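## Task

Pick up the small cardboard box from the desk and set it down on this room's counter. The robot must not tip over or finish leaning. The box has to rest on the counter by itself, not propped up by the robot. Then open the gripper and move the robot away from it.

## Robot and tools

ROBOT. A wheeled base with a vertical column, a tilting head and two six-joint arms (left and right), each with a two-finger gripper. Folded, it measures 0.73 m long, 0.62 m wide and 1.88 m tall, and its front sits 0.40 m ahead of the column. It cannot drive sideways. Loose objects may now and then get a brief push from outside.

FRAMES. Base frame: origin on the floor under the column, midway between the drive wheels; x forward, y to the left, z up, in metres. left_hand and right_hand are reported in this frame as the point where the fingers meet (tips reach 8 mm further). The hand's z axis is the finger direction and its y axis runs along the opening. The odometry frame is the base frame as it was when the scene began.

execute_actions. Argument actions: a list holding one action or none (an empty list only returns state and images). An action may have base, joints, or both, plus optional speeds. Everything in it starts at once.
- base: exactly one key. translate_m is a relative drive from where the base currently is, metres, -3 to 3, positive forward. rotate_rad is a relative turn on the spot, radians, -3.2 to 3.2, positive counter-clockwise seen from above (to the left).
- joints: a single dictionary keyed by joint name, covering both arms and the head; each value is an absolute target, not an offset. head_tilt_rad -0.61 to 1.308 (0 about level, positive looks down). For each side X (left or right): X_joint1_rad -2.879 to 2.879; X_joint2_rad 0 to 3.141; X_joint3_rad 0 to 3.019; X_joint4_rad -1.692 to 1.57; X_joint5_rad -1.57 to 1.57 (positive swings the hand to the robot's right); X_joint6_rad -2.094 to 2.094 (hand roll, positive clockwise seen from behind); X_gripper_m 0 to 0.093, the fingertip gap in metres. Omitted joints may keep pushing toward earlier targets.
- speeds: caps for this action only, translate_m 0.05 to 0.8 m/s and rotate_rad 0.1 to 1 rad/s (the maxima are the defaults). They do not slow the arms. A base move needing over 8.667 s is rejected. No action runs past 15 s.
- cameras: list of cam_head_left, cam_head_right, cam_left_wrist, cam_right_wrist, nav_camera, or all; omitted or null gives all, [] gives none. The pictures line lists image order.
Any unknown key or out-of-range number rejects the whole call and nothing moves. If a result reports a stop, later motion calls in that same reply are skipped.

wait: seconds 0 to 10; commands nothing and returns state and images. zoom_image: camera plus region [x0, y0, x1, y1] in pixels of that camera's latest full image, origin top-left, at most 504 by 504. finished_scene: scene = the current scene's number; irreversible, and the goal must already hold.

ARM GEOMETRY. With left joint1 at -1.57 (right at 1.57) and joints 5 and 6 at 0, the arm moves in a vertical plane pointing forward, 0.23 m beside the column. Let a = joint2 - 0.35, b = 1.05 + joint2 - joint3, c = b - joint4 (c = 1.57 means fingers straight down). Hand point: forward 0.12 + 0.39 sin a + 0.38 cos b + 0.25 cos c, height 1.46 + 0.39 cos a - 0.38 sin b - 0.25 sin c. Example: joints 2,3,4 = 0.93, 0.78, 0.14 gives about 0.60 m ahead, 1.21 m up. Real hands tend to sit up to 5 cm lower and nearer the column (about 12 cm with heavy or far loads); trust the reported hand position (accurate to 1 to 3 cm). Empty reach is about 1 m from the shoulder, lowest about 0.47 m up; the floor is out of reach. Light loads (up to 0.3 kg) are fine with fingers down from 0.65 to 1.6 m high and up to 0.6 m ahead; heavier loads need fingers nearer vertical and the hand closer in.

GRIPPING. Fingers are 7 cm long; their outside is 1 cm wider than the gap at the tips and 5 cm wider at the base. The hand body is 10 by 7 cm; the wrist camera sticks out 11 cm on one side. To grasp, command a gap smaller than the object; off_target is then expected. A reported gap staying 0.002 m or more above the target means something is held. Small target changes (under about 0.03 rad, 0.08 for joints 2 and 3) may not move a joint at all. For gentle contact, step about 0.05 rad per call from your last target.

RESULT LINES. base_status and joint_status: done (within tolerance; for the base, wheels turned as commanded even if slipping), off_target (stopped short, may still push), contact_stop (base only: a wheel stalled; back off 0.05 m before retrying or turning), time_out (blocked arm keeps a nearby target and can resume by itself), not_followed after "joint command not followed" (a safety check blocked a near collision with the body, other arm or a room object; move the offending joints at least 0.05 rad back, move the other arm, or drive away). on_its_own describes what was not commanded; "held at" is a joint's held target. motor_effort lists left_wheel and right_wheel in percent (bracket = peak). wheel_motors_off = 1 means the wheel motors are cut. base_odometry counts wheel turns only; if turned_by_wheels and turned_by_imu disagree by 0.05 rad and over about 4 %, the base hit or slipped. base_tilt gives forward/right lean in degrees; a forward drop of 0.5 degrees during a move means leaning back: reverse 0.05 m. Joint torques are raw and offset.

AVOID. Pushing the base for about 3 s cuts the wheels for 2 s (overload). Table tops 0.30 to 1.20 m high can slide over the base and hit the column. A blocked arm keeps pushing and can overheat; relieve it by sending its reported positions as targets (a loaded arm sags slightly each time). MOTOR HOT warns from 85 °C; at 100 °C an OVER-TEMPERATURE FAULT drops that arm. Never let the arms collide or press on each other. Avoid drops, slams and knocking things over. Cameras carry a calibration (K, distortion, T_world_to_cam from the base frame) with small errors, larger for wrist cameras.

Each tool is called after "Request:" as a command line: name --argument value for each argument, lists and objects as JSON in quotes; but a table of rows of numbers goes row by row, as --pt "numbers of a row", without its own name.

## Session

Request:
execute_actions --actions '[]'

Scene clock: 0.00 s.
Joint torques (N m, as the arm reports them, + toward a larger angle): no reading
base_odometry: x=+0.000 y=+0.000 heading=+0.000 (m, m, rad; odometry frame)
turned_by_wheels: +0.000 (rad since the last result)
turned_by_imu: +0.000 (rad since the last result)
base_tilt: forward=-0.8 right=-0.7 (deg)
base_status: not commanded
joint_positions: head_tilt_rad=+0.865 left_joint1_rad=-1.583 left_joint2_rad=+0.888 left_joint3_rad=+0.421 left_joint4_rad=-0.955 left_joint5_rad=-0.025 left_joint6_rad=+0.041 left_gripper_m=+0.095 right_joint1_rad=+1.550 right_joint2_rad=+0.883 right_joint3_rad=+0.371 right_joint4_rad=-0.906 right_joint5_rad=+0.036 right_joint6_rad=+0.088 right_gripper_m=+0.094
joint_status: not commanded
wheel_motors_off: 0
motor_effort: left_wheel=+3 right_wheel=+2 (%)
left_hand: x=+0.1516 y=+0.2262 z=+1.2516 quat_wxyz=(+0.434, -0.029, -0.900, +0.001) (m; base frame)
right_hand: x=+0.1333 y=-0.2359 z=+1.2514 quat_wxyz=(+0.431, -0.040, -0.900, +0.041) (m; base frame)
pictures: cam_head_left, cam_head_right, cam_left_wrist, cam_right_wrist, nav_camera
Images, in order (width x height): cam_head_left 504x504, cam_head_right 504x504, cam_left_wrist 504x504, cam_right_wrist 504x504, nav_camera 504x504.

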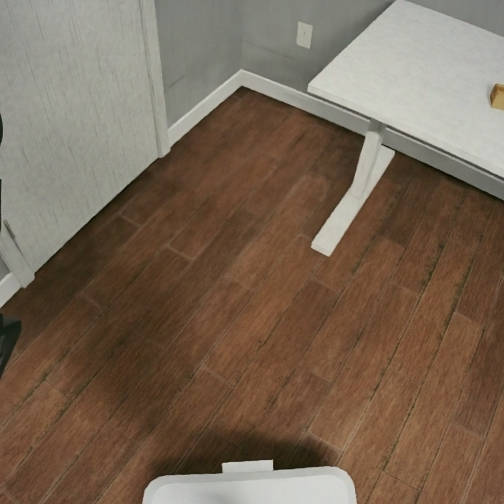

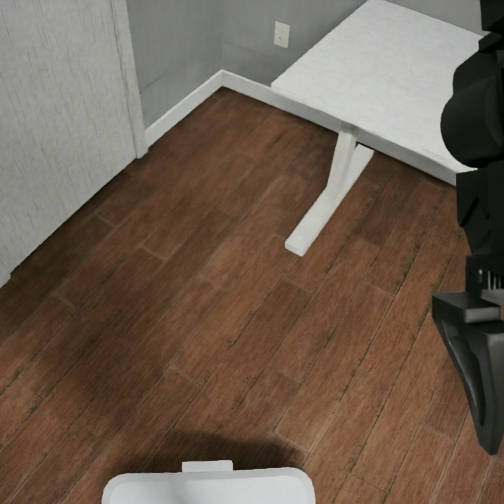

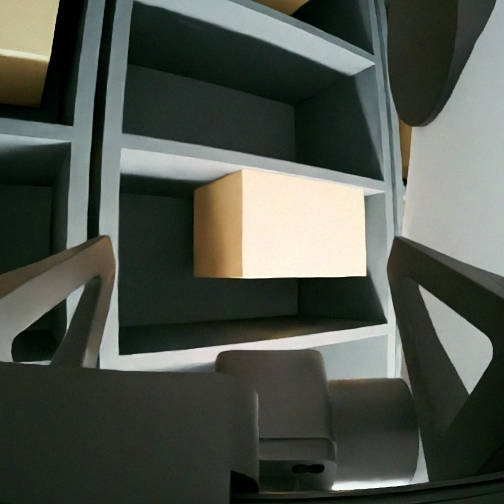

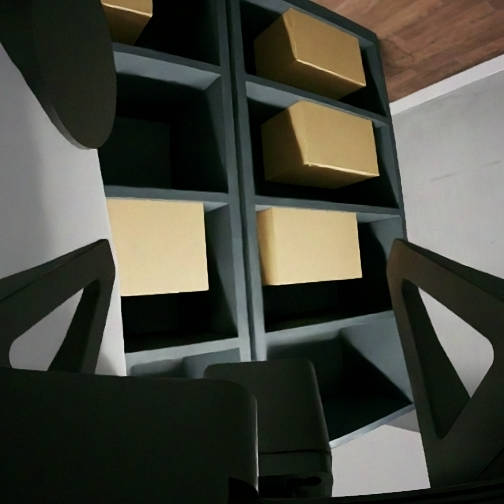

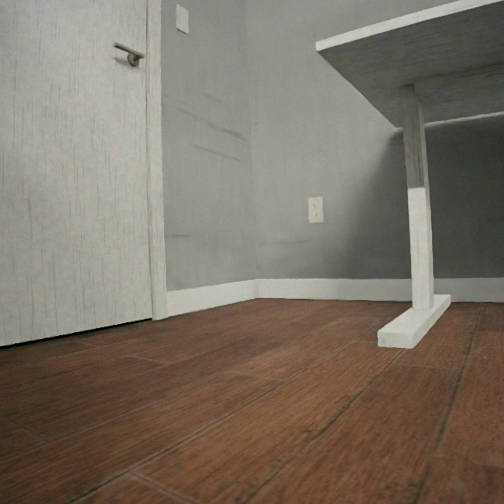

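Request:
execute_actions --actions '[{"base":{"rotate_rad":-0.6},"joints":{"head_tilt_rad":0.6}}]' --cameras '["cam_head_left","cam_head_right","nav_camera"]'

Scene clock: 2.30 s.
Joint torques (N m, as the arm reports them, + toward a larger angle): left_arm=[-1.21 -8.19 -0.32 -1.69  0.01  0.08] | right_arm=[ 0.31 -6.17 -1.29 -1.15  0.13  0.03]
base_odometry: x=+0.000 y=+0.000 heading=-0.599 (m, m, rad; odometry frame)
turned_by_wheels: -0.599 (rad since the last result)
turned_by_imu: -0.582 (rad since the last result)
base_tilt: forward=-0.7 right=-0.6 (deg)
base_status: done
joint_positions: head_tilt_rad=+0.617 left_joint1_rad=-1.583 left_joint2_rad=+0.888 left_joint3_rad=+0.421 left_joint4_rad=-0.955 left_joint5_rad=-0.025 left_joint6_rad=+0.041 left_gripper_m=+0.095 right_joint1_rad=+1.550 right_joint2_rad=+0.883 right_joint3_rad=+0.371 right_joint4_rad=-0.906 right_joint5_rad=+0.036 right_joint6_rad=+0.088 right_gripper_m=+0.094
joint_status: all done
wheel_motors_off: 0
motor_effort: left_wheel=+4(56) right_wheel=-4(36) (%)
left_hand: x=+0.1516 y=+0.2262 z=+1.2516 quat_wxyz=(+0.434, -0.029, -0.900, +0.001) (m; base frame)
right_hand: x=+0.1333 y=-0.2359 z=+1.2514 quat_wxyz=(+0.431, -0.040, -0.900, +0.041) (m; base frame)
pictures: cam_head_left, cam_head_right, nav_camera
camera_calibration (this result's frames):
cam_head_left: T_world_to_cam=[[-0.0852254, -0.996151, 0.0204663, 0.0333635], [-0.629904, 0.0379532, -0.775745, 1.23096], [0.771983, -0.079005, -0.630714, 0.854039], [0, 0, 0, 1]] pos_world=[0.118927, 0.0539895, 1.49288]
cam_head_right: T_world_to_cam=[[-0.0691752, -0.997482, 0.0156539, -0.0625291], [-0.615332, 0.0303117, -0.787685, 1.24222], [0.785227, -0.0641206, -0.615879, 0.827227], [0, 0, 0, 1]] pos_world=[0.110494, -0.0469833, 1.48893]
Images, in order (width x height): cam_head_left 504x504, cam_head_right 504x504, nav_camera 504x504.

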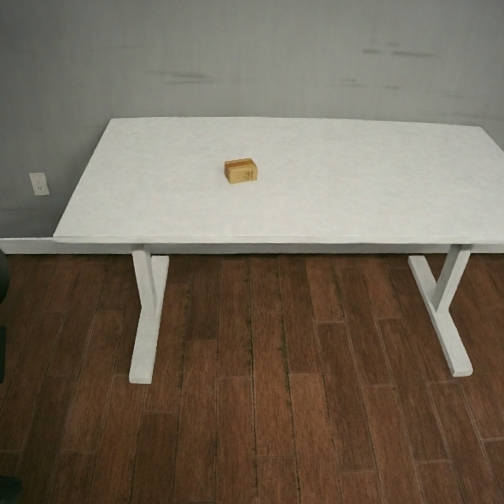

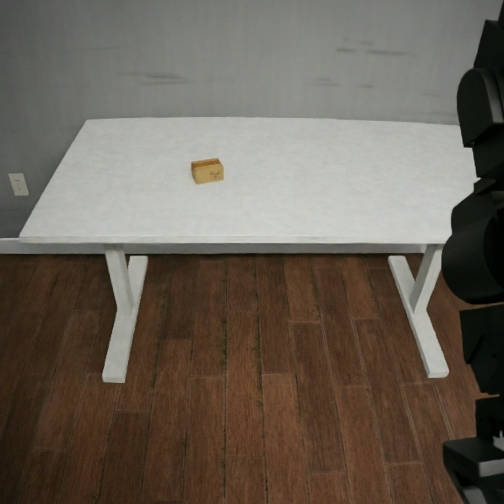

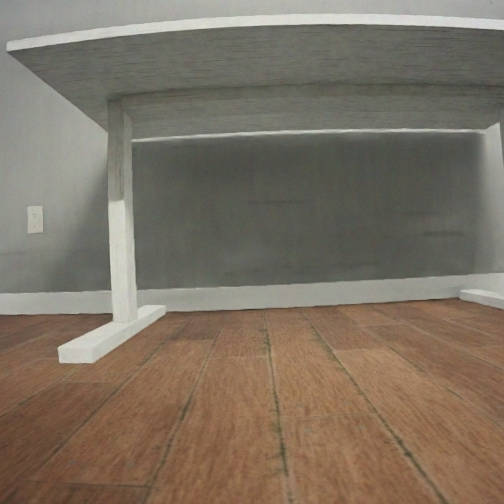

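Request:
execute_actions --actions '[{"base":{"rotate_rad":-0.19},"joints":{"left_joint2_rad":1.68,"left_joint3_rad":1.58,"left_joint4_rad":-0.42,"left_joint6_rad":1.13,"head_tilt_rad":0.9}}]' --cameras '[]'

Request:
execute_actions --actions '[{"base":{"translate_m":0.7},"speeds":{"translate_m":0.4}}]' --cameras '["cam_head_left","cam_head_right","cam_left_wrist"]'

Scene clock: 7.00 s.
Joint torques (N m, as the arm reports them, + toward a larger angle): left_arm=[ -1.32 -21.73   5.17   0.32   0.07   0.21] | right_arm=[ 0.35 -6.09 -1.32 -1.16  0.13  0.03]
base_odometry: x=+0.000 y=+0.000 heading=-0.789 (m, m, rad; odometry frame)
turned_by_wheels: -0.189 (rad since the last result)
turned_by_imu: -0.188 (rad since the last result)
base_tilt: forward=-0.8 right=-0.7 (deg)
base_status: done
joint_positions: head_tilt_rad=+0.901 left_joint1_rad=-1.583 left_joint2_rad=+1.679 left_joint3_rad=+1.575 left_joint4_rad=-0.429 left_joint5_rad=-0.025 left_joint6_rad=+1.115 left_gripper_m=+0.095 right_joint1_rad=+1.550 right_joint2_rad=+0.883 right_joint3_rad=+0.371 right_joint4_rad=-0.906 right_joint5_rad=+0.036 right_joint6_rad=+0.088 right_gripper_m=+0.094
joint_status: all done
wheel_motors_off: 0
motor_effort: left_wheel=+4(28) right_wheel=-5(28) (%)
left_hand: x=+0.6510 y=+0.2198 z=+0.9522 quat_wxyz=(+0.008, -0.532, -0.847, -0.004) (m; base frame)
right_hand: x=+0.1333 y=-0.2359 z=+1.2514 quat_wxyz=(+0.431, -0.040, -0.900, +0.041) (m; base frame)
pictures: none
No camera images: the call's "cameras" was empty. Leave "cameras" out to get every camera's image.

Scene clock: 10.07 s.
Joint torques (N m, as the arm reports them, + toward a larger angle): left_arm=[ -1.58 -22.02   5.06   0.11   0.08   0.21] | right_arm=[ 0.31 -6.27 -1.35 -1.08  0.12  0.03]
base_odometry: x=+0.493 y=-0.497 heading=-0.790 (m, m, rad; odometry frame)
turned_by_wheels: -0.001 (rad since the last result)
turned_by_imu: -0.002 (rad since the last result)
base_tilt: forward=-0.8 right=-0.6 (deg)
base_status: done
joint_positions: head_tilt_rad=+0.902 left_joint1_rad=-1.583 left_joint2_rad=+1.679 left_joint3_rad=+1.575 left_joint4_rad=-0.429 left_joint5_rad=-0.025 left_joint6_rad=+1.116 left_gripper_m=+0.095 right_joint1_rad=+1.550 right_joint2_rad=+0.883 right_joint3_rad=+0.371 right_joint4_rad=-0.906 right_joint5_rad=+0.036 right_joint6_rad=+0.088 right_gripper_m=+0.094
joint_status: not commanded
wheel_motors_off: 0
motor_effort: left_wheel=-2(60) right_wheel=+2(70) (%)
left_hand: x=+0.6510 y=+0.2198 z=+0.9522 quat_wxyz=(+0.008, -0.532, -0.847, -0.004) (m; base frame)
right_hand: x=+0.1336 y=-0.2359 z=+1.2513 quat_wxyz=(+0.431, -0.040, -0.901, +0.041) (m; base frame)
pictures: cam_head_left, cam_head_right, cam_left_wrist
camera_calibration (this result's frames):
cam_head_left: T_world_to_cam=[[-0.0760709, -0.996151, 0.0435369, -0.00262298], [-0.822112, 0.0379532, -0.56806, 0.920737], [0.564221, -0.079005, -0.821835, 1.15875], [0, 0, 0, 1]] pos_world=[0.102956, 0.0539895, 1.47545]
cam_head_right: T_world_to_cam=[[-0.0620133, -0.997482, 0.0344181, -0.0917842], [-0.811471, 0.0303117, -0.583606, 0.93775], [0.581093, -0.0641206, -0.811307, 1.13839], [0, 0, 0, 1]] pos_world=[0.0937529, -0.0469833, 1.47402]
cam_left_wrist: T_world_to_cam=[[-0.897655, -0.440654, -0.00633754, 0.689207], [-0.356238, 0.717077, 0.599079, -0.492422], [-0.259442, 0.540024, -0.800665, 0.936026], [0, 0, 0, 1]] pos_world=[0.686095, 0.15133, 1.04881]
Images, in order (width x height): cam_head_left 504x504, cam_head_right 504x504, cam_left_wrist 504x504.

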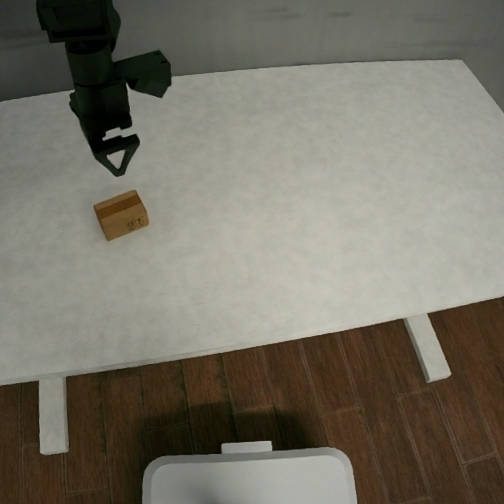

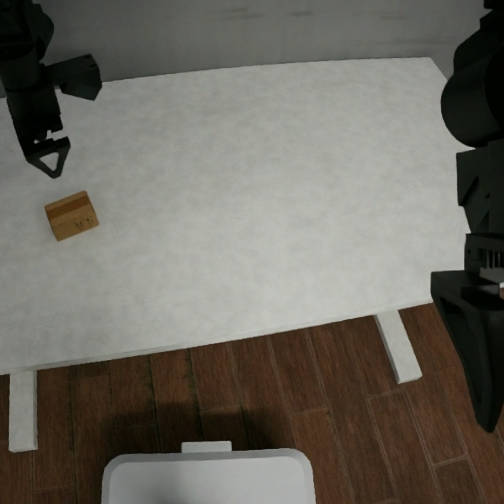

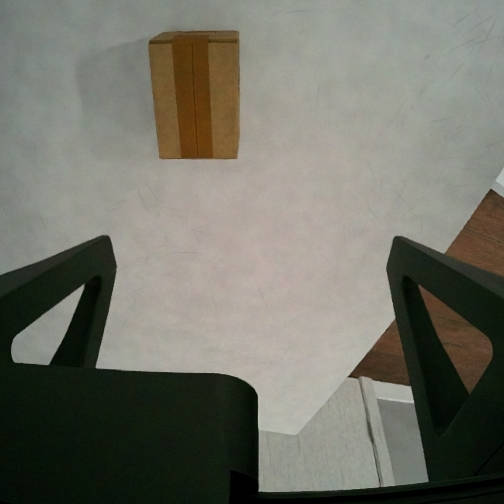

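Request:
execute_actions --actions '[{"joints":{"left_joint1_rad":-1.54,"left_joint2_rad":2.0,"left_joint3_rad":1.99,"left_joint4_rad":-0.5}}]' --cameras '["cam_head_left","cam_left_wrist"]'

Scene clock: 13.43 s.
Joint torques (N m, as the arm reports them, + toward a larger angle): left_arm=[ -0.75 -24.21   7.45  -0.7    0.06   0.19] | right_arm=[ 0.34 -6.21 -1.23 -1.15  0.13  0.03]
base_odometry: x=+0.493 y=-0.497 heading=-0.790 (m, m, rad; odometry frame)
turned_by_wheels: +0.000 (rad since the last result)
turned_by_imu: -0.001 (rad since the last result)
base_tilt: forward=-0.7 right=-0.6 (deg)
base_status: not commanded
joint_positions: head_tilt_rad=+0.902 left_joint1_rad=-1.546 left_joint2_rad=+2.013 left_joint3_rad=+1.963 left_joint4_rad=-0.486 left_joint5_rad=-0.025 left_joint6_rad=+1.116 left_gripper_m=+0.095 right_joint1_rad=+1.550 right_joint2_rad=+0.883 right_joint3_rad=+0.371 right_joint4_rad=-0.906 right_joint5_rad=+0.036 right_joint6_rad=+0.088 right_gripper_m=+0.094
joint_status: all done
wheel_motors_off: 0
motor_effort: left_wheel=-2(2) right_wheel=+2(2) (%)
left_hand: x=+0.6776 y=+0.2497 z=+0.8338 quat_wxyz=(+0.018, -0.524, -0.851, -0.016) (m; base frame)
right_hand: x=+0.1336 y=-0.2359 z=+1.2513 quat_wxyz=(+0.431, -0.040, -0.901, +0.041) (m; base frame)
pictures: cam_head_left, cam_left_wrist
camera_calibration (this result's frames):
cam_head_left: T_world_to_cam=[[-0.0760709, -0.996151, 0.0435369, -0.00262297], [-0.822112, 0.0379532, -0.56806, 0.920737], [0.564221, -0.079005, -0.821835, 1.15875], [0, 0, 0, 1]] pos_world=[0.102956, 0.0539895, 1.47545]
cam_left_wrist: T_world_to_cam=[[-0.889469, -0.456636, -0.0181206, 0.733786], [-0.367268, 0.69067, 0.622969, -0.439326], [-0.271955, 0.560766, -0.782037, 0.81982], [0, 0, 0, 1]] pos_world=[0.714284, 0.178775, 0.928112]
Images, in order (width x height): cam_head_left 504x504, cam_left_wrist 504x504.

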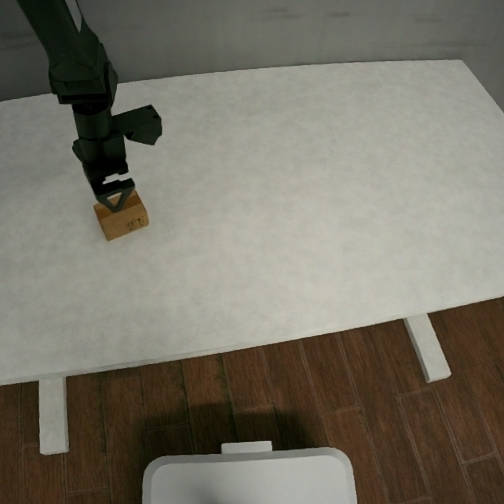

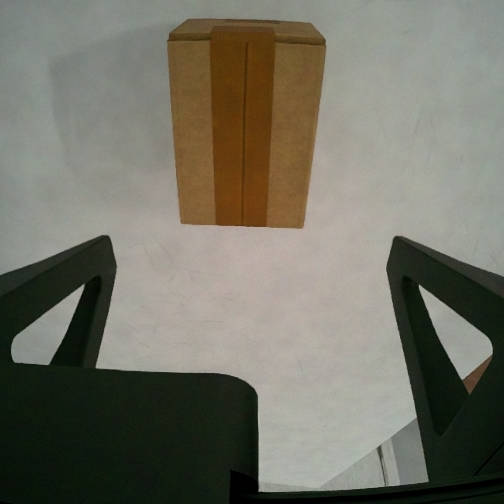

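Request:
execute_actions --actions '[{"joints":{"left_joint1_rad":-1.58,"left_joint2_rad":2.2,"left_joint3_rad":2.245,"left_joint4_rad":-0.55}}]' --cameras '["cam_head_left","cam_left_wrist"]'

Scene clock: 15.30 s.
Joint torques (N m, as the arm reports them, + toward a larger angle): left_arm=[ -2.1  -23.67   8.34  -0.74   0.08   0.19] | right_arm=[ 0.32 -6.18 -1.34 -1.16  0.13  0.03]
base_odometry: x=+0.493 y=-0.497 heading=-0.790 (m, m, rad; odometry frame)
turned_by_wheels: +0.000 (rad since the last result)
turned_by_imu: -0.001 (rad since the last result)
base_tilt: forward=-0.7 right=-0.7 (deg)
base_status: not commanded
joint_positions: head_tilt_rad=+0.902 left_joint1_rad=-1.571 left_joint2_rad=+2.206 left_joint3_rad=+2.214 left_joint4_rad=-0.537 left_joint5_rad=-0.025 left_joint6_rad=+1.116 left_gripper_m=+0.095 right_joint1_rad=+1.550 right_joint2_rad=+0.883 right_joint3_rad=+0.371 right_joint4_rad=-0.906 right_joint5_rad=+0.036 right_joint6_rad=+0.088 right_gripper_m=+0.094
joint_status: all done
wheel_motors_off: 0
motor_effort: left_wheel=-2(3) right_wheel=+2(2) (%)
left_hand: x=+0.6849 y=+0.2283 z=+0.7715 quat_wxyz=(+0.009, -0.530, -0.848, -0.009) (m; base frame)
right_hand: x=+0.1336 y=-0.2359 z=+1.2513 quat_wxyz=(+0.431, -0.040, -0.901, +0.041) (m; base frame)
pictures: cam_head_left, cam_left_wrist
camera_calibration (this result's frames):
cam_head_left: T_world_to_cam=[[-0.0760709, -0.996151, 0.0435369, -0.00262296], [-0.822112, 0.0379532, -0.56806, 0.920737], [0.564221, -0.079005, -0.821835, 1.15875], [0, 0, 0, 1]] pos_world=[0.102956, 0.0539895, 1.47545]
cam_left_wrist: T_world_to_cam=[[-0.895149, -0.445526, -0.0146229, 0.727993], [-0.362721, 0.708925, 0.604863, -0.376291], [-0.259116, 0.546747, -0.796195, 0.790389], [0, 0, 0, 1]] pos_world=[0.719976, 0.158959, 0.867554]
Images, in order (width x height): cam_head_left 504x504, cam_left_wrist 504x504.

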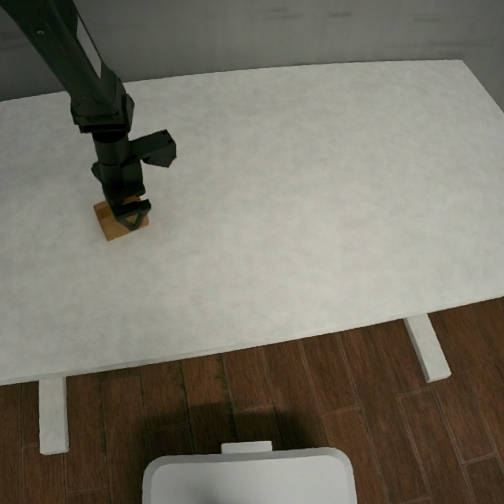

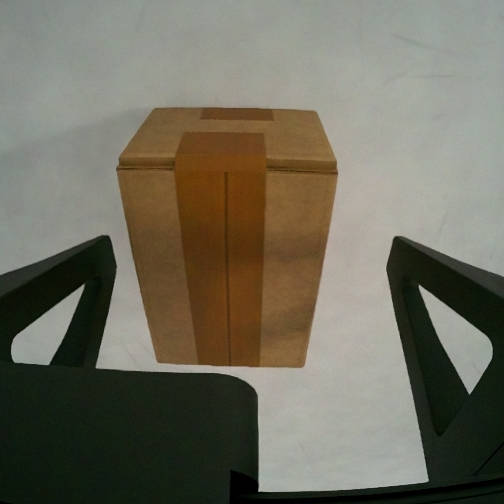

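Request:
execute_actions --actions '[{"base":{"translate_m":0.012},"joints":{"left_joint2_rad":2.33,"left_joint3_rad":2.44,"left_joint4_rad":-0.61}}]' --cameras '["cam_left_wrist"]'

Request:
execute_actions --actions '[{"joints":{"left_gripper_m":0.03}}]' --cameras '["cam_left_wrist"]'

Scene clock: 16.93 s.
Joint torques (N m, as the arm reports them, + toward a larger angle): left_arm=[ -1.7  -22.48   9.41  -0.7    0.07   0.2 ] | right_arm=[ 0.35 -6.1  -1.39 -1.14  0.13  0.03]
base_odometry: x=+0.502 y=-0.505 heading=-0.790 (m, m, rad; odometry frame)
turned_by_wheels: +0.000 (rad since the last result)
turned_by_imu: -0.001 (rad since the last result)
base_tilt: forward=-0.7 right=-0.7 (deg)
base_status: done
joint_positions: head_tilt_rad=+0.902 left_joint1_rad=-1.571 left_joint2_rad=+2.319 left_joint3_rad=+2.404 left_joint4_rad=-0.595 left_joint5_rad=-0.025 left_joint6_rad=+1.116 left_gripper_m=+0.095 right_joint1_rad=+1.550 right_joint2_rad=+0.882 right_joint3_rad=+0.372 right_joint4_rad=-0.906 right_joint5_rad=+0.036 right_joint6_rad=+0.088 right_gripper_m=+0.094
joint_status: all done
wheel_motors_off: 0
motor_effort: left_wheel=+0(35) right_wheel=+0(39) (%)
left_hand: x=+0.6994 y=+0.2282 z=+0.7462 quat_wxyz=(+0.001, -0.530, -0.848, -0.014) (m; base frame)
right_hand: x=+0.1341 y=-0.2359 z=+1.2512 quat_wxyz=(+0.430, -0.040, -0.901, +0.041) (m; base frame)
pictures: cam_left_wrist
camera_calibration (this result's frames):
cam_left_wrist: T_world_to_cam=[[-0.894703, -0.445537, -0.0316901, 0.752969], [-0.374199, 0.708924, 0.59783, -0.34249], [-0.24389, 0.546739, -0.800996, 0.766975], [0, 0, 0, 1]] pos_world=[0.732581, 0.15894, 0.842957]
Images, in order (width x height): cam_left_wrist 504x504.

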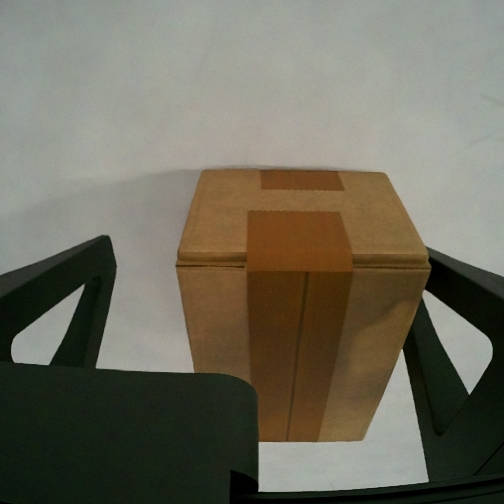

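Scene clock: 17.57 s.
Joint torques (N m, as the arm reports them, + toward a larger angle): left_arm=[ -2.25 -22.57   9.37  -0.68   0.07   0.18] | right_arm=[ 0.36 -6.26 -1.47 -1.17  0.13  0.03]
base_odometry: x=+0.502 y=-0.505 heading=-0.790 (m, m, rad; odometry frame)
turned_by_wheels: +0.000 (rad since the last result)
turned_by_imu: +0.000 (rad since the last result)
base_tilt: forward=-0.7 right=-0.7 (deg)
base_status: not commanded
joint_positions: head_tilt_rad=+0.902 left_joint1_rad=-1.571 left_joint2_rad=+2.319 left_joint3_rad=+2.404 left_joint4_rad=-0.595 left_joint5_rad=-0.025 left_joint6_rad=+1.117 left_gripper_m=+0.060 right_joint1_rad=+1.550 right_joint2_rad=+0.882 right_joint3_rad=+0.372 right_joint4_rad=-0.906 right_joint5_rad=+0.036 right_joint6_rad=+0.088 right_gripper_m=+0.094
joint_status: left_gripper_m off_target (ended at +0.060, target +0.030)
wheel_motors_off: 0
motor_effort: left_wheel=+0(0) right_wheel=+1(0) (%)
left_hand: x=+0.6993 y=+0.2282 z=+0.7462 quat_wxyz=(+0.001, -0.530, -0.848, -0.014) (m; base frame)
right_hand: x=+0.1341 y=-0.2359 z=+1.2512 quat_wxyz=(+0.430, -0.040, -0.901, +0.041) (m; base frame)
pictures: cam_left_wrist
camera_calibration (this result's frames):
cam_left_wrist: T_world_to_cam=[[-0.895057, -0.444861, -0.0311667, 0.752559], [-0.373415, 0.709433, 0.597717, -0.343057], [-0.24379, 0.546629, -0.801101, 0.76702], [0, 0, 0, 1]] pos_world=[0.732472, 0.158885, 0.842966]
Images, in order (width x height): cam_left_wrist 504x504.

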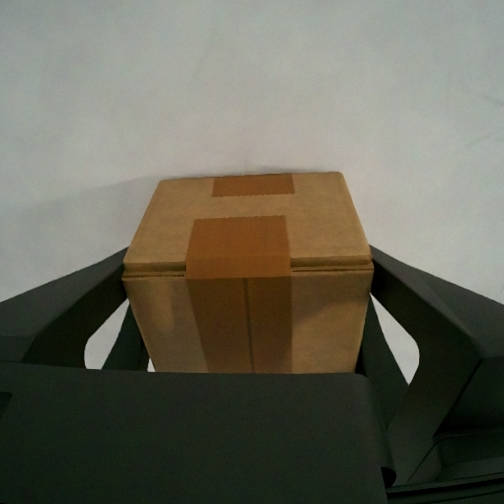

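Request:
execute_actions --actions '[{"base":{"translate_m":-0.5},"joints":{"left_joint2_rad":1.03,"left_joint3_rad":0.88,"left_joint4_rad":-0.37,"head_tilt_rad":0.35}}]' --cameras '[]'

Request:
execute_actions --actions '[{"base":{"rotate_rad":-1.3}}]' --cameras '["cam_head_left"]'

Request:
execute_actions --actions '[{"base":{"rotate_rad":-1.1}}]' --cameras '["cam_head_left"]'

Scene clock: 21.00 s.
Joint torques (N m, as the arm reports them, + toward a larger angle): left_arm=[ -2.03 -16.05   5.56   0.     0.05   0.16] | right_arm=[ 0.37 -5.9  -1.08 -1.14  0.13  0.03]
base_odometry: x=+0.150 y=-0.150 heading=-0.791 (m, m, rad; odometry frame)
turned_by_wheels: -0.002 (rad since the last result)
turned_by_imu: -0.003 (rad since the last result)
base_tilt: forward=-0.7 right=-0.6 (deg)
base_status: done
joint_positions: head_tilt_rad=+0.369 left_joint1_rad=-1.572 left_joint2_rad=+1.042 left_joint3_rad=+0.861 left_joint4_rad=-0.374 left_joint5_rad=-0.025 left_joint6_rad=+1.117 left_gripper_m=+0.060 right_joint1_rad=+1.550 right_joint2_rad=+0.882 right_joint3_rad=+0.369 right_joint4_rad=-0.906 right_joint5_rad=+0.036 right_joint6_rad=+0.088 right_gripper_m=+0.094
joint_status: all done
wheel_motors_off: 0
motor_effort: left_wheel=-1(37) right_wheel=+2(67) (%)
left_hand: x=+0.4914 y=+0.2283 z=+1.1461 quat_wxyz=(+0.019, -0.530, -0.848, -0.002) (m; base frame)
right_hand: x=+0.1325 y=-0.2359 z=+1.2517 quat_wxyz=(+0.431, -0.040, -0.900, +0.041) (m; base frame)
pictures: none
No camera images: the call's "cameras" was empty. Leave "cameras" out to get every camera's image.

Scene clock: 23.63 s.
Joint torques (N m, as the arm reports them, + toward a larger angle): left_arm=[ -2.03 -16.2    5.38  -0.07   0.08   0.2 ] | right_arm=[ 0.31 -5.94 -1.12 -1.14  0.13  0.03]
base_odometry: x=+0.150 y=-0.150 heading=-2.091 (m, m, rad; odometry frame)
turned_by_wheels: -1.300 (rad since the last result)
turned_by_imu: -1.274 (rad since the last result)
base_tilt: forward=-0.7 right=-0.6 (deg)
base_status: done
joint_positions: head_tilt_rad=+0.369 left_joint1_rad=-1.572 left_joint2_rad=+1.042 left_joint3_rad=+0.864 left_joint4_rad=-0.374 left_joint5_rad=-0.025 left_joint6_rad=+1.117 left_gripper_m=+0.061 right_joint1_rad=+1.550 right_joint2_rad=+0.882 right_joint3_rad=+0.369 right_joint4_rad=-0.906 right_joint5_rad=+0.036 right_joint6_rad=+0.088 right_gripper_m=+0.094
joint_status: not commanded
wheel_motors_off: 0
motor_effort: left_wheel=+3(57) right_wheel=-3(48) (%)
left_hand: x=+0.4930 y=+0.2283 z=+1.1465 quat_wxyz=(+0.018, -0.530, -0.848, -0.003) (m; base frame)
right_hand: x=+0.1325 y=-0.2359 z=+1.2517 quat_wxyz=(+0.431, -0.040, -0.900, +0.041) (m; base frame)
pictures: cam_head_left
camera_calibration (this result's frames):
cam_head_left: T_world_to_cam=[[-0.0876409, -0.996151, -0.00114519, 0.066766], [-0.419536, 0.0379532, -0.906945, 1.42249], [0.903498, -0.079005, -0.421248, 0.524885], [0, 0, 0, 1]] pos_world=[0.128405, 0.0539895, 1.5113]
Images, in order (width x height): cam_head_left 504x504.

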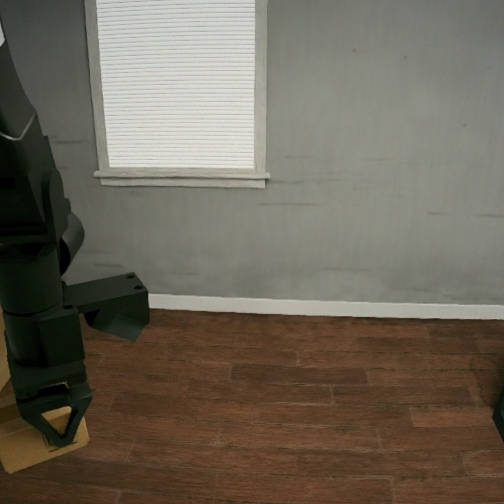

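Scene clock: 26.23 s.
Joint torques (N m, as the arm reports them, + toward a larger angle): left_arm=[ -1.84 -16.26   5.34  -0.07   0.05   0.19] | right_arm=[ 0.33 -5.96 -1.1  -1.11  0.13  0.03]
base_odometry: x=+0.150 y=-0.150 heading=+3.093 (m, m, rad; odometry frame)
turned_by_wheels: -1.099 (rad since the last result)
turned_by_imu: -1.086 (rad since the last result)
base_tilt: forward=-0.8 right=-0.6 (deg)
base_status: done
joint_positions: head_tilt_rad=+0.369 left_joint1_rad=-1.572 left_joint2_rad=+1.042 left_joint3_rad=+0.864 left_joint4_rad=-0.374 left_joint5_rad=-0.025 left_joint6_rad=+1.117 left_gripper_m=+0.061 right_joint1_rad=+1.550 right_joint2_rad=+0.882 right_joint3_rad=+0.369 right_joint4_rad=-0.906 right_joint5_rad=+0.036 right_joint6_rad=+0.088 right_gripper_m=+0.094
joint_status: not commanded
wheel_motors_off: 0
motor_effort: left_wheel=+4(28) right_wheel=-4(28) (%)
left_hand: x=+0.4930 y=+0.2283 z=+1.1465 quat_wxyz=(+0.018, -0.530, -0.848, -0.003) (m; base frame)
right_hand: x=+0.1325 y=-0.2359 z=+1.2517 quat_wxyz=(+0.431, -0.040, -0.900, +0.041) (m; base frame)
pictures: cam_head_left
camera_calibration (this result's frames):
cam_head_left: T_world_to_cam=[[-0.0876409, -0.996151, -0.00114533, 0.0667662], [-0.419535, 0.0379532, -0.906945, 1.42249], [0.903499, -0.079005, -0.421246, 0.524883], [0, 0, 0, 1]] pos_world=[0.128405, 0.0539895, 1.5113]
Images, in order (width x height): cam_head_left 504x504.

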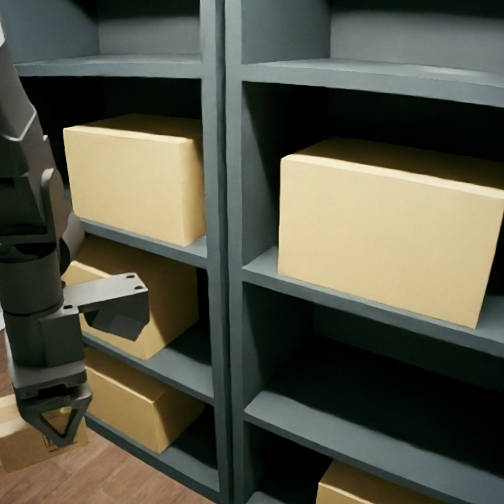

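Request:
execute_actions --actions '[{"base":{"rotate_rad":1.75}}]' --cameras '["cam_head_left","nav_camera"]'

Scene clock: 29.83 s.
Joint torques (N m, as the arm reports them, + toward a larger angle): left_arm=[ -1.96 -16.37   5.34  -0.02   0.07   0.19] | right_arm=[ 0.3  -6.02 -1.14 -1.18  0.12  0.03]
base_odometry: x=+0.150 y=-0.150 heading=-1.441 (m, m, rad; odometry frame)
turned_by_wheels: +1.749 (rad since the last result)
turned_by_imu: +1.715 (rad since the last result)
base_tilt: forward=-0.7 right=-0.6 (deg)
base_status: done
joint_positions: head_tilt_rad=+0.369 left_joint1_rad=-1.572 left_joint2_rad=+1.042 left_joint3_rad=+0.864 left_joint4_rad=-0.374 left_joint5_rad=-0.025 left_joint6_rad=+1.117 left_gripper_m=+0.060 right_joint1_rad=+1.550 right_joint2_rad=+0.882 right_joint3_rad=+0.369 right_joint4_rad=-0.906 right_joint5_rad=+0.036 right_joint6_rad=+0.088 right_gripper_m=+0.094
joint_status: not commanded
wheel_motors_off: 0
motor_effort: left_wheel=-3(33) right_wheel=+3(48) (%)
left_hand: x=+0.4930 y=+0.2283 z=+1.1465 quat_wxyz=(+0.018, -0.530, -0.848, -0.003) (m; base frame)
right_hand: x=+0.1325 y=-0.2359 z=+1.2517 quat_wxyz=(+0.431, -0.040, -0.900, +0.041) (m; base frame)
pictures: cam_head_left, nav_camera
camera_calibration (this result's frames):
cam_head_left: T_world_to_cam=[[-0.0876409, -0.996151, -0.00114547, 0.0667664], [-0.419533, 0.0379532, -0.906946, 1.42249], [0.903499, -0.079005, -0.421245, 0.524881], [0, 0, 0, 1]] pos_world=[0.128405, 0.0539895, 1.5113]
Images, in order (width x height): cam_head_left 504x504, nav_camera 504x504.

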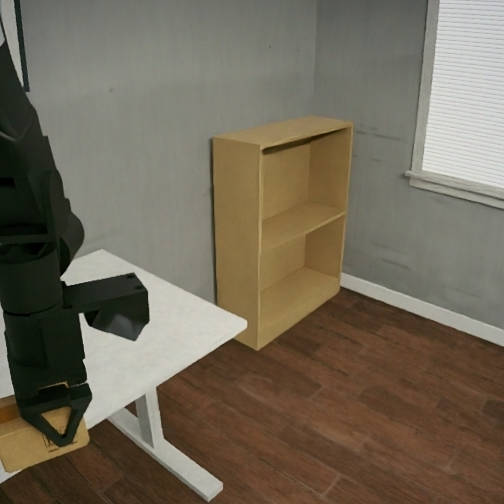

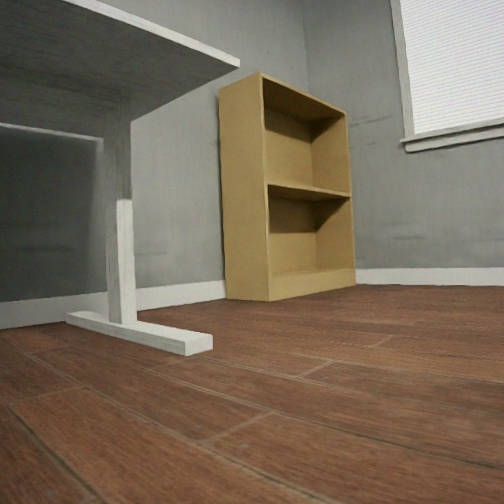

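Request:
execute_actions --actions '[{"base":{"rotate_rad":3.1}}]' --cameras '["cam_head_left","nav_camera"]'

Scene clock: 42.60 s.
Joint torques (N m, as the arm reports them, + toward a larger angle): left_arm=[ -1.97 -16.39   5.31  -0.08   0.05   0.19] | right_arm=[ 0.37 -6.09 -1.18 -1.23  0.13  0.03]
base_odometry: x=+0.150 y=-0.150 heading=+1.658 (m, m, rad; odometry frame)
turned_by_wheels: +3.099 (rad since the last result)
turned_by_imu: +3.056 (rad since the last result)
base_tilt: forward=-0.7 right=-0.6 (deg)
base_status: done
joint_positions: head_tilt_rad=+0.369 left_joint1_rad=-1.572 left_joint2_rad=+1.042 left_joint3_rad=+0.864 left_joint4_rad=-0.374 left_joint5_rad=-0.025 left_joint6_rad=+1.117 left_gripper_m=+0.060 right_joint1_rad=+1.550 right_joint2_rad=+0.882 right_joint3_rad=+0.369 right_joint4_rad=-0.906 right_joint5_rad=+0.036 right_joint6_rad=+0.088 right_gripper_m=+0.094
joint_status: not commanded
wheel_motors_off: 0
motor_effort: left_wheel=-4(27) right_wheel=+4(29) (%)
left_hand: x=+0.4930 y=+0.2283 z=+1.1465 quat_wxyz=(+0.018, -0.530, -0.848, -0.003) (m; base frame)
right_hand: x=+0.1325 y=-0.2359 z=+1.2517 quat_wxyz=(+0.431, -0.040, -0.900, +0.041) (m; base frame)
pictures: cam_head_left, nav_camera
camera_calibration (this result's frames):
cam_head_left: T_world_to_cam=[[-0.0876409, -0.996151, -0.00114558, 0.0667666], [-0.419532, 0.0379532, -0.906947, 1.42249], [0.9035, -0.079005, -0.421244, 0.524879], [0, 0, 0, 1]] pos_world=[0.128405, 0.0539895, 1.5113]
Images, in order (width x height): cam_head_left 504x504, nav_camera 504x504.

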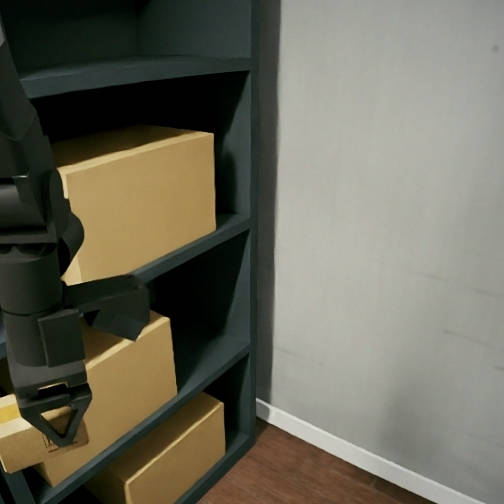

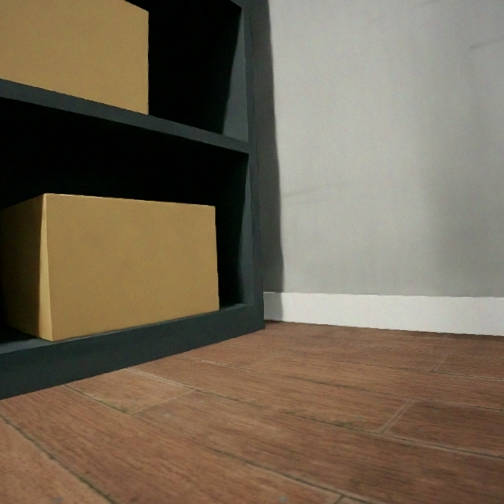

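Request:
execute_actions --actions '[{"base":{"rotate_rad":2.55}}]' --cameras '[]'

Request:
execute_actions --actions '[{"base":{"translate_m":1.3}}]' --cameras '[]'

Request:
execute_actions --actions '[{"base":{"rotate_rad":-1.0}}]' --cameras '["cam_head_left","nav_camera"]'

Scene clock: 47.67 s.
Joint torques (N m, as the arm reports them, + toward a larger angle): left_arm=[ -2.14 -16.07   5.37  -0.04   0.05   0.19] | right_arm=[ 0.33 -6.06 -1.15 -1.17  0.13  0.03]
base_odometry: x=+0.150 y=-0.150 heading=-2.075 (m, m, rad; odometry frame)
turned_by_wheels: +2.549 (rad since the last result)
turned_by_imu: +2.514 (rad since the last result)
base_tilt: forward=-0.8 right=-0.6 (deg)
base_status: done
joint_positions: head_tilt_rad=+0.369 left_joint1_rad=-1.572 left_joint2_rad=+1.042 left_joint3_rad=+0.864 left_joint4_rad=-0.374 left_joint5_rad=-0.025 left_joint6_rad=+1.117 left_gripper_m=+0.060 right_joint1_rad=+1.550 right_joint2_rad=+0.882 right_joint3_rad=+0.369 right_joint4_rad=-0.906 right_joint5_rad=+0.036 right_joint6_rad=+0.088 right_gripper_m=+0.094
joint_status: not commanded
wheel_motors_off: 0
motor_effort: left_wheel=-3(28) right_wheel=+3(28) (%)
left_hand: x=+0.4930 y=+0.2283 z=+1.1465 quat_wxyz=(+0.018, -0.530, -0.848, -0.003) (m; base frame)
right_hand: x=+0.1325 y=-0.2359 z=+1.2517 quat_wxyz=(+0.431, -0.040, -0.900, +0.041) (m; base frame)
pictures: none
No camera images: the call's "cameras" was empty. Leave "cameras" out to get every camera's image.

Scene clock: 51.23 s.
Joint torques (N m, as the arm reports them, + toward a larger angle): left_arm=[ -1.7  -16.06   5.08  -0.09   0.06   0.19] | right_arm=[ 0.31 -6.1  -1.3  -1.16  0.13  0.03]
base_odometry: x=-0.478 y=-1.289 heading=-2.074 (m, m, rad; odometry frame)
turned_by_wheels: +0.001 (rad since the last result)
turned_by_imu: +0.000 (rad since the last result)
base_tilt: forward=-0.8 right=-0.6 (deg)
base_status: done
joint_positions: head_tilt_rad=+0.369 left_joint1_rad=-1.572 left_joint2_rad=+1.041 left_joint3_rad=+0.868 left_joint4_rad=-0.374 left_joint5_rad=-0.025 left_joint6_rad=+1.117 left_gripper_m=+0.060 right_joint1_rad=+1.550 right_joint2_rad=+0.882 right_joint3_rad=+0.371 right_joint4_rad=-0.906 right_joint5_rad=+0.036 right_joint6_rad=+0.088 right_gripper_m=+0.094
joint_status: not commanded
wheel_motors_off: 0
motor_effort: left_wheel=+2(69) right_wheel=-2(61) (%)
left_hand: x=+0.4959 y=+0.2283 z=+1.1474 quat_wxyz=(+0.016, -0.530, -0.848, -0.004) (m; base frame)
right_hand: x=+0.1338 y=-0.2359 z=+1.2513 quat_wxyz=(+0.430, -0.040, -0.901, +0.041) (m; base frame)
pictures: none
No camera images: the call's "cameras" was empty. Leave "cameras" out to get every camera's image.

Scene clock: 53.73 s.
Joint torques (N m, as the arm reports them, + toward a larger angle): left_arm=[ -2.11 -16.26   5.02  -0.01   0.07   0.18] | right_arm=[ 0.36 -6.01 -1.35 -1.17  0.13  0.03]
base_odometry: x=-0.478 y=-1.289 heading=-3.074 (m, m, rad; odometry frame)
turned_by_wheels: -0.999 (rad since the last result)
turned_by_imu: -0.979 (rad since the last result)
base_tilt: forward=-0.8 right=-0.6 (deg)
base_status: done
joint_positions: head_tilt_rad=+0.369 left_joint1_rad=-1.572 left_joint2_rad=+1.041 left_joint3_rad=+0.868 left_joint4_rad=-0.374 left_joint5_rad=-0.025 left_joint6_rad=+1.117 left_gripper_m=+0.060 right_joint1_rad=+1.550 right_joint2_rad=+0.882 right_joint3_rad=+0.371 right_joint4_rad=-0.906 right_joint5_rad=+0.036 right_joint6_rad=+0.088 right_gripper_m=+0.094
joint_status: not commanded
wheel_motors_off: 0
motor_effort: left_wheel=+4(47) right_wheel=-4(57) (%)
left_hand: x=+0.4959 y=+0.2283 z=+1.1474 quat_wxyz=(+0.016, -0.530, -0.848, -0.004) (m; base frame)
right_hand: x=+0.1338 y=-0.2359 z=+1.2513 quat_wxyz=(+0.430, -0.040, -0.901, +0.041) (m; base frame)
pictures: cam_head_left, nav_camera
camera_calibration (this result's frames):
cam_head_left: T_world_to_cam=[[-0.0876408, -0.996151, -0.00115748, 0.0667849], [-0.419409, 0.0379532, -0.907004, 1.42258], [0.903557, -0.079005, -0.421121, 0.524687], [0, 0, 0, 1]] pos_world=[0.128409, 0.0539895, 1.51132]
Images, in order (width x height): cam_head_left 504x504, nav_camera 504x504.

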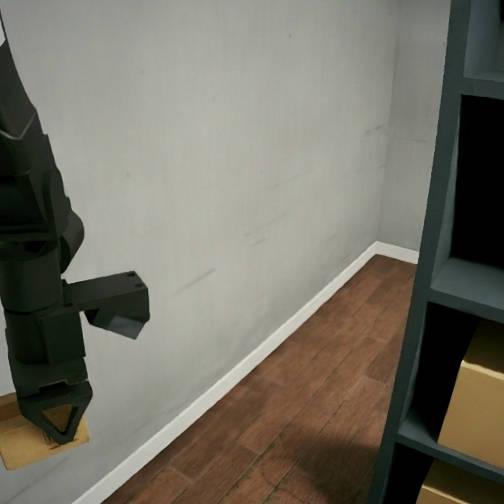

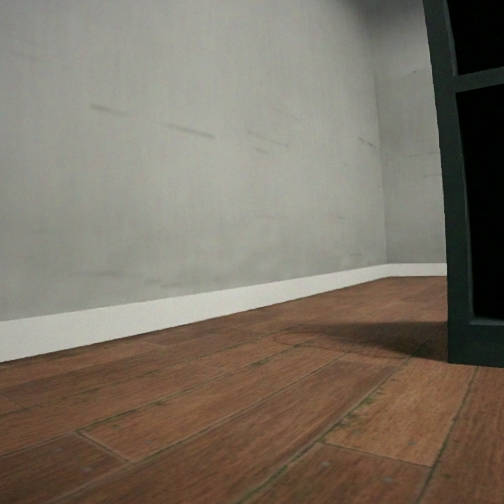

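Request:
execute_actions --actions '[{"base":{"translate_m":0.8},"speeds":{"translate_m":0.4},"joints":{"left_joint2_rad":0.75,"left_joint3_rad":0.45,"left_joint4_rad":-0.22,"left_joint6_rad":1.57,"head_tilt_rad":0.8}}]' --cameras '[]'

Request:
execute_actions --actions '[{"base":{"rotate_rad":-0.35}}]' --cameras '["cam_head_left","nav_camera"]'

Scene clock: 59.20 s.
Joint torques (N m, as the arm reports them, + toward a larger angle): left_arm=[-2.09 -9.54  3.35  0.27  0.09  0.18] | right_arm=[ 0.4  -6.05 -1.28 -1.19  0.12  0.03]
base_odometry: x=-1.277 y=-1.343 heading=-3.075 (m, m, rad; odometry frame)
turned_by_wheels: -0.001 (rad since the last result)
turned_by_imu: -0.003 (rad since the last result)
base_tilt: forward=-0.8 right=-0.6 (deg)
base_status: done
joint_positions: head_tilt_rad=+0.802 left_joint1_rad=-1.572 left_joint2_rad=+0.750 left_joint3_rad=+0.444 left_joint4_rad=-0.233 left_joint5_rad=-0.025 left_joint6_rad=+1.557 left_gripper_m=+0.060 right_joint1_rad=+1.550 right_joint2_rad=+0.881 right_joint3_rad=+0.371 right_joint4_rad=-0.906 right_joint5_rad=+0.036 right_joint6_rad=+0.088 right_gripper_m=+0.094
joint_status: all done
wheel_motors_off: 0
motor_effort: left_wheel=-2(59) right_wheel=+2(68) (%)
left_hand: x=+0.3536 y=+0.2284 z=+1.1913 quat_wxyz=(+0.014, -0.702, -0.712, -0.003) (m; base frame)
right_hand: x=+0.1339 y=-0.2359 z=+1.2513 quat_wxyz=(+0.430, -0.040, -0.901, +0.041) (m; base frame)
pictures: none
No camera images: the call's "cameras" was empty. Leave "cameras" out to get every camera's image.

Scene clock: 60.77 s.
Joint torques (N m, as the arm reports them, + toward a larger angle): left_arm=[-1.96 -9.68  3.28  0.31  0.06  0.18] | right_arm=[ 0.34 -5.89 -1.24 -1.16  0.13  0.03]
base_odometry: x=-1.277 y=-1.343 heading=+2.859 (m, m, rad; odometry frame)
turned_by_wheels: -0.349 (rad since the last result)
turned_by_imu: -0.338 (rad since the last result)
base_tilt: forward=-0.8 right=-0.6 (deg)
base_status: done
joint_positions: head_tilt_rad=+0.802 left_joint1_rad=-1.572 left_joint2_rad=+0.750 left_joint3_rad=+0.444 left_joint4_rad=-0.233 left_joint5_rad=-0.025 left_joint6_rad=+1.557 left_gripper_m=+0.060 right_joint1_rad=+1.550 right_joint2_rad=+0.881 right_joint3_rad=+0.371 right_joint4_rad=-0.906 right_joint5_rad=+0.036 right_joint6_rad=+0.088 right_gripper_m=+0.094
joint_status: not commanded
wheel_motors_off: 0
motor_effort: left_wheel=+0(50) right_wheel=-4(56) (%)
left_hand: x=+0.3536 y=+0.2284 z=+1.1913 quat_wxyz=(+0.014, -0.702, -0.712, -0.003) (m; base frame)
right_hand: x=+0.1339 y=-0.2359 z=+1.2513 quat_wxyz=(+0.430, -0.040, -0.901, +0.041) (m; base frame)
pictures: cam_head_left, nav_camera
camera_calibration (this result's frames):
cam_head_left: T_world_to_cam=[[-0.0800115, -0.996151, 0.0357827, 0.00951559], [-0.761759, 0.0379532, -0.646747, 1.0389], [0.6429, -0.079005, -0.761864, 1.06246], [0, 0, 0, 1]] pos_world=[0.109093, 0.0539895, 1.48102]
Images, in order (width x height): cam_head_left 504x504, nav_camera 504x504.

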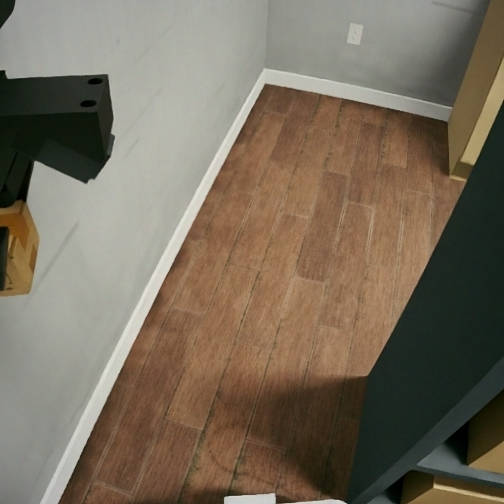

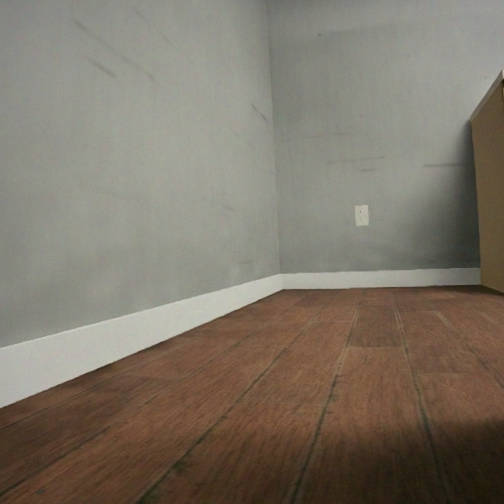

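Request:
execute_actions --actions '[{"base":{"rotate_rad":0.1}}]' --cameras '[]'

Request:
execute_actions --actions '[{"base":{"translate_m":0.4},"speeds":{"translate_m":0.3}}]' --cameras '[]'

Request:
execute_actions --actions '[{"base":{"rotate_rad":-0.35},"speeds":{"rotate_rad":0.5}}]' --cameras '["cam_head_left","nav_camera"]'

Scene clock: 63.47 s.
Joint torques (N m, as the arm reports them, + toward a larger angle): left_arm=[-1.93 -9.4   3.25  0.33  0.08  0.2 ] | right_arm=[ 0.35 -6.1  -1.34 -1.15  0.13  0.03]
base_odometry: x=-1.277 y=-1.343 heading=+2.958 (m, m, rad; odometry frame)
turned_by_wheels: +0.099 (rad since the last result)
turned_by_imu: +0.097 (rad since the last result)
base_tilt: forward=-0.8 right=-0.6 (deg)
base_status: done
joint_positions: head_tilt_rad=+0.802 left_joint1_rad=-1.572 left_joint2_rad=+0.750 left_joint3_rad=+0.444 left_joint4_rad=-0.233 left_joint5_rad=-0.025 left_joint6_rad=+1.557 left_gripper_m=+0.060 right_joint1_rad=+1.550 right_joint2_rad=+0.881 right_joint3_rad=+0.371 right_joint4_rad=-0.906 right_joint5_rad=+0.036 right_joint6_rad=+0.088 right_gripper_m=+0.094
joint_status: not commanded
wheel_motors_off: 0
motor_effort: left_wheel=-2(12) right_wheel=+2(40) (%)
left_hand: x=+0.3536 y=+0.2284 z=+1.1913 quat_wxyz=(+0.014, -0.702, -0.712, -0.003) (m; base frame)
right_hand: x=+0.1339 y=-0.2359 z=+1.2513 quat_wxyz=(+0.430, -0.040, -0.901, +0.041) (m; base frame)
pictures: none
No camera images: the call's "cameras" was empty. Leave "cameras" out to get every camera's image.

Scene clock: 66.10 s.
Joint torques (N m, as the arm reports them, + toward a larger angle): left_arm=[-1.87 -9.64  3.14  0.2   0.07  0.18] | right_arm=[ 0.43 -5.96 -1.15 -1.16  0.13  0.03]
base_odometry: x=-1.670 y=-1.270 heading=+2.957 (m, m, rad; odometry frame)
turned_by_wheels: -0.001 (rad since the last result)
turned_by_imu: -0.002 (rad since the last result)
base_tilt: forward=-0.8 right=-0.6 (deg)
base_status: done
joint_positions: head_tilt_rad=+0.803 left_joint1_rad=-1.572 left_joint2_rad=+0.750 left_joint3_rad=+0.446 left_joint4_rad=-0.233 left_joint5_rad=-0.025 left_joint6_rad=+1.557 left_gripper_m=+0.060 right_joint1_rad=+1.550 right_joint2_rad=+0.881 right_joint3_rad=+0.371 right_joint4_rad=-0.906 right_joint5_rad=+0.036 right_joint6_rad=+0.088 right_gripper_m=+0.094
joint_status: not commanded
wheel_motors_off: 0
motor_effort: left_wheel=-2(53) right_wheel=+3(76) (%)
left_hand: x=+0.3551 y=+0.2284 z=+1.1914 quat_wxyz=(+0.013, -0.702, -0.712, -0.004) (m; base frame)
right_hand: x=+0.1339 y=-0.2359 z=+1.2514 quat_wxyz=(+0.430, -0.040, -0.901, +0.041) (m; base frame)
pictures: none
No camera images: the call's "cameras" was empty. Leave "cameras" out to get every camera's image.

Scene clock: 67.70 s.
Joint torques (N m, as the arm reports them, + toward a larger angle): left_arm=[-2.05 -9.38  3.19  0.27  0.08  0.2 ] | right_arm=[ 0.34 -6.07 -1.26 -1.16  0.13  0.03]
base_odometry: x=-1.670 y=-1.269 heading=+2.608 (m, m, rad; odometry frame)
turned_by_wheels: -0.349 (rad since the last result)
turned_by_imu: -0.339 (rad since the last result)
base_tilt: forward=-0.8 right=-0.7 (deg)
base_status: done
joint_positions: head_tilt_rad=+0.803 left_joint1_rad=-1.572 left_joint2_rad=+0.750 left_joint3_rad=+0.446 left_joint4_rad=-0.233 left_joint5_rad=-0.025 left_joint6_rad=+1.557 left_gripper_m=+0.061 right_joint1_rad=+1.550 right_joint2_rad=+0.881 right_joint3_rad=+0.371 right_joint4_rad=-0.906 right_joint5_rad=+0.036 right_joint6_rad=+0.088 right_gripper_m=+0.094
joint_status: not commanded
wheel_motors_off: 0
motor_effort: left_wheel=+0(45) right_wheel=-4(55) (%)
left_hand: x=+0.3551 y=+0.2284 z=+1.1914 quat_wxyz=(+0.013, -0.702, -0.712, -0.004) (m; base frame)
right_hand: x=+0.1339 y=-0.2359 z=+1.2514 quat_wxyz=(+0.430, -0.040, -0.901, +0.041) (m; base frame)
pictures: cam_head_left, nav_camera
camera_calibration (this result's frames):
cam_head_left: T_world_to_cam=[[-0.0800034, -0.996151, 0.0358009, 0.00948712], [-0.761907, 0.0379532, -0.646574, 1.03864], [0.642727, -0.079005, -0.762011, 1.0627], [0, 0, 0, 1]] pos_world=[0.109079, 0.0539895, 1.481]
Images, in order (width x height): cam_head_left 504x504, nav_camera 504x504.

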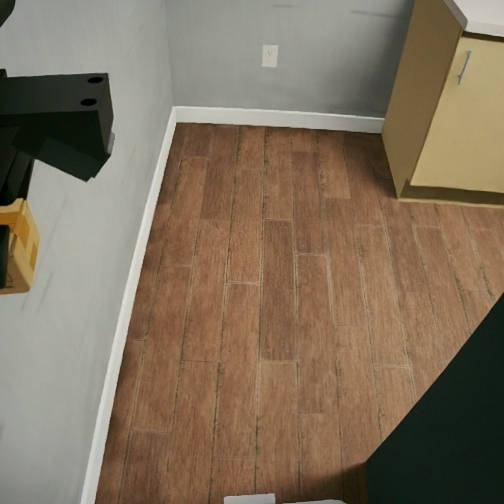

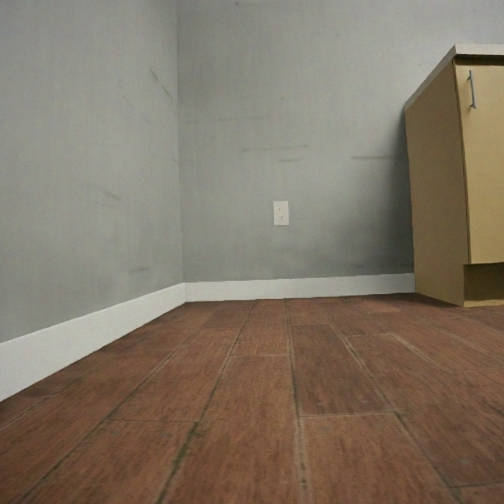

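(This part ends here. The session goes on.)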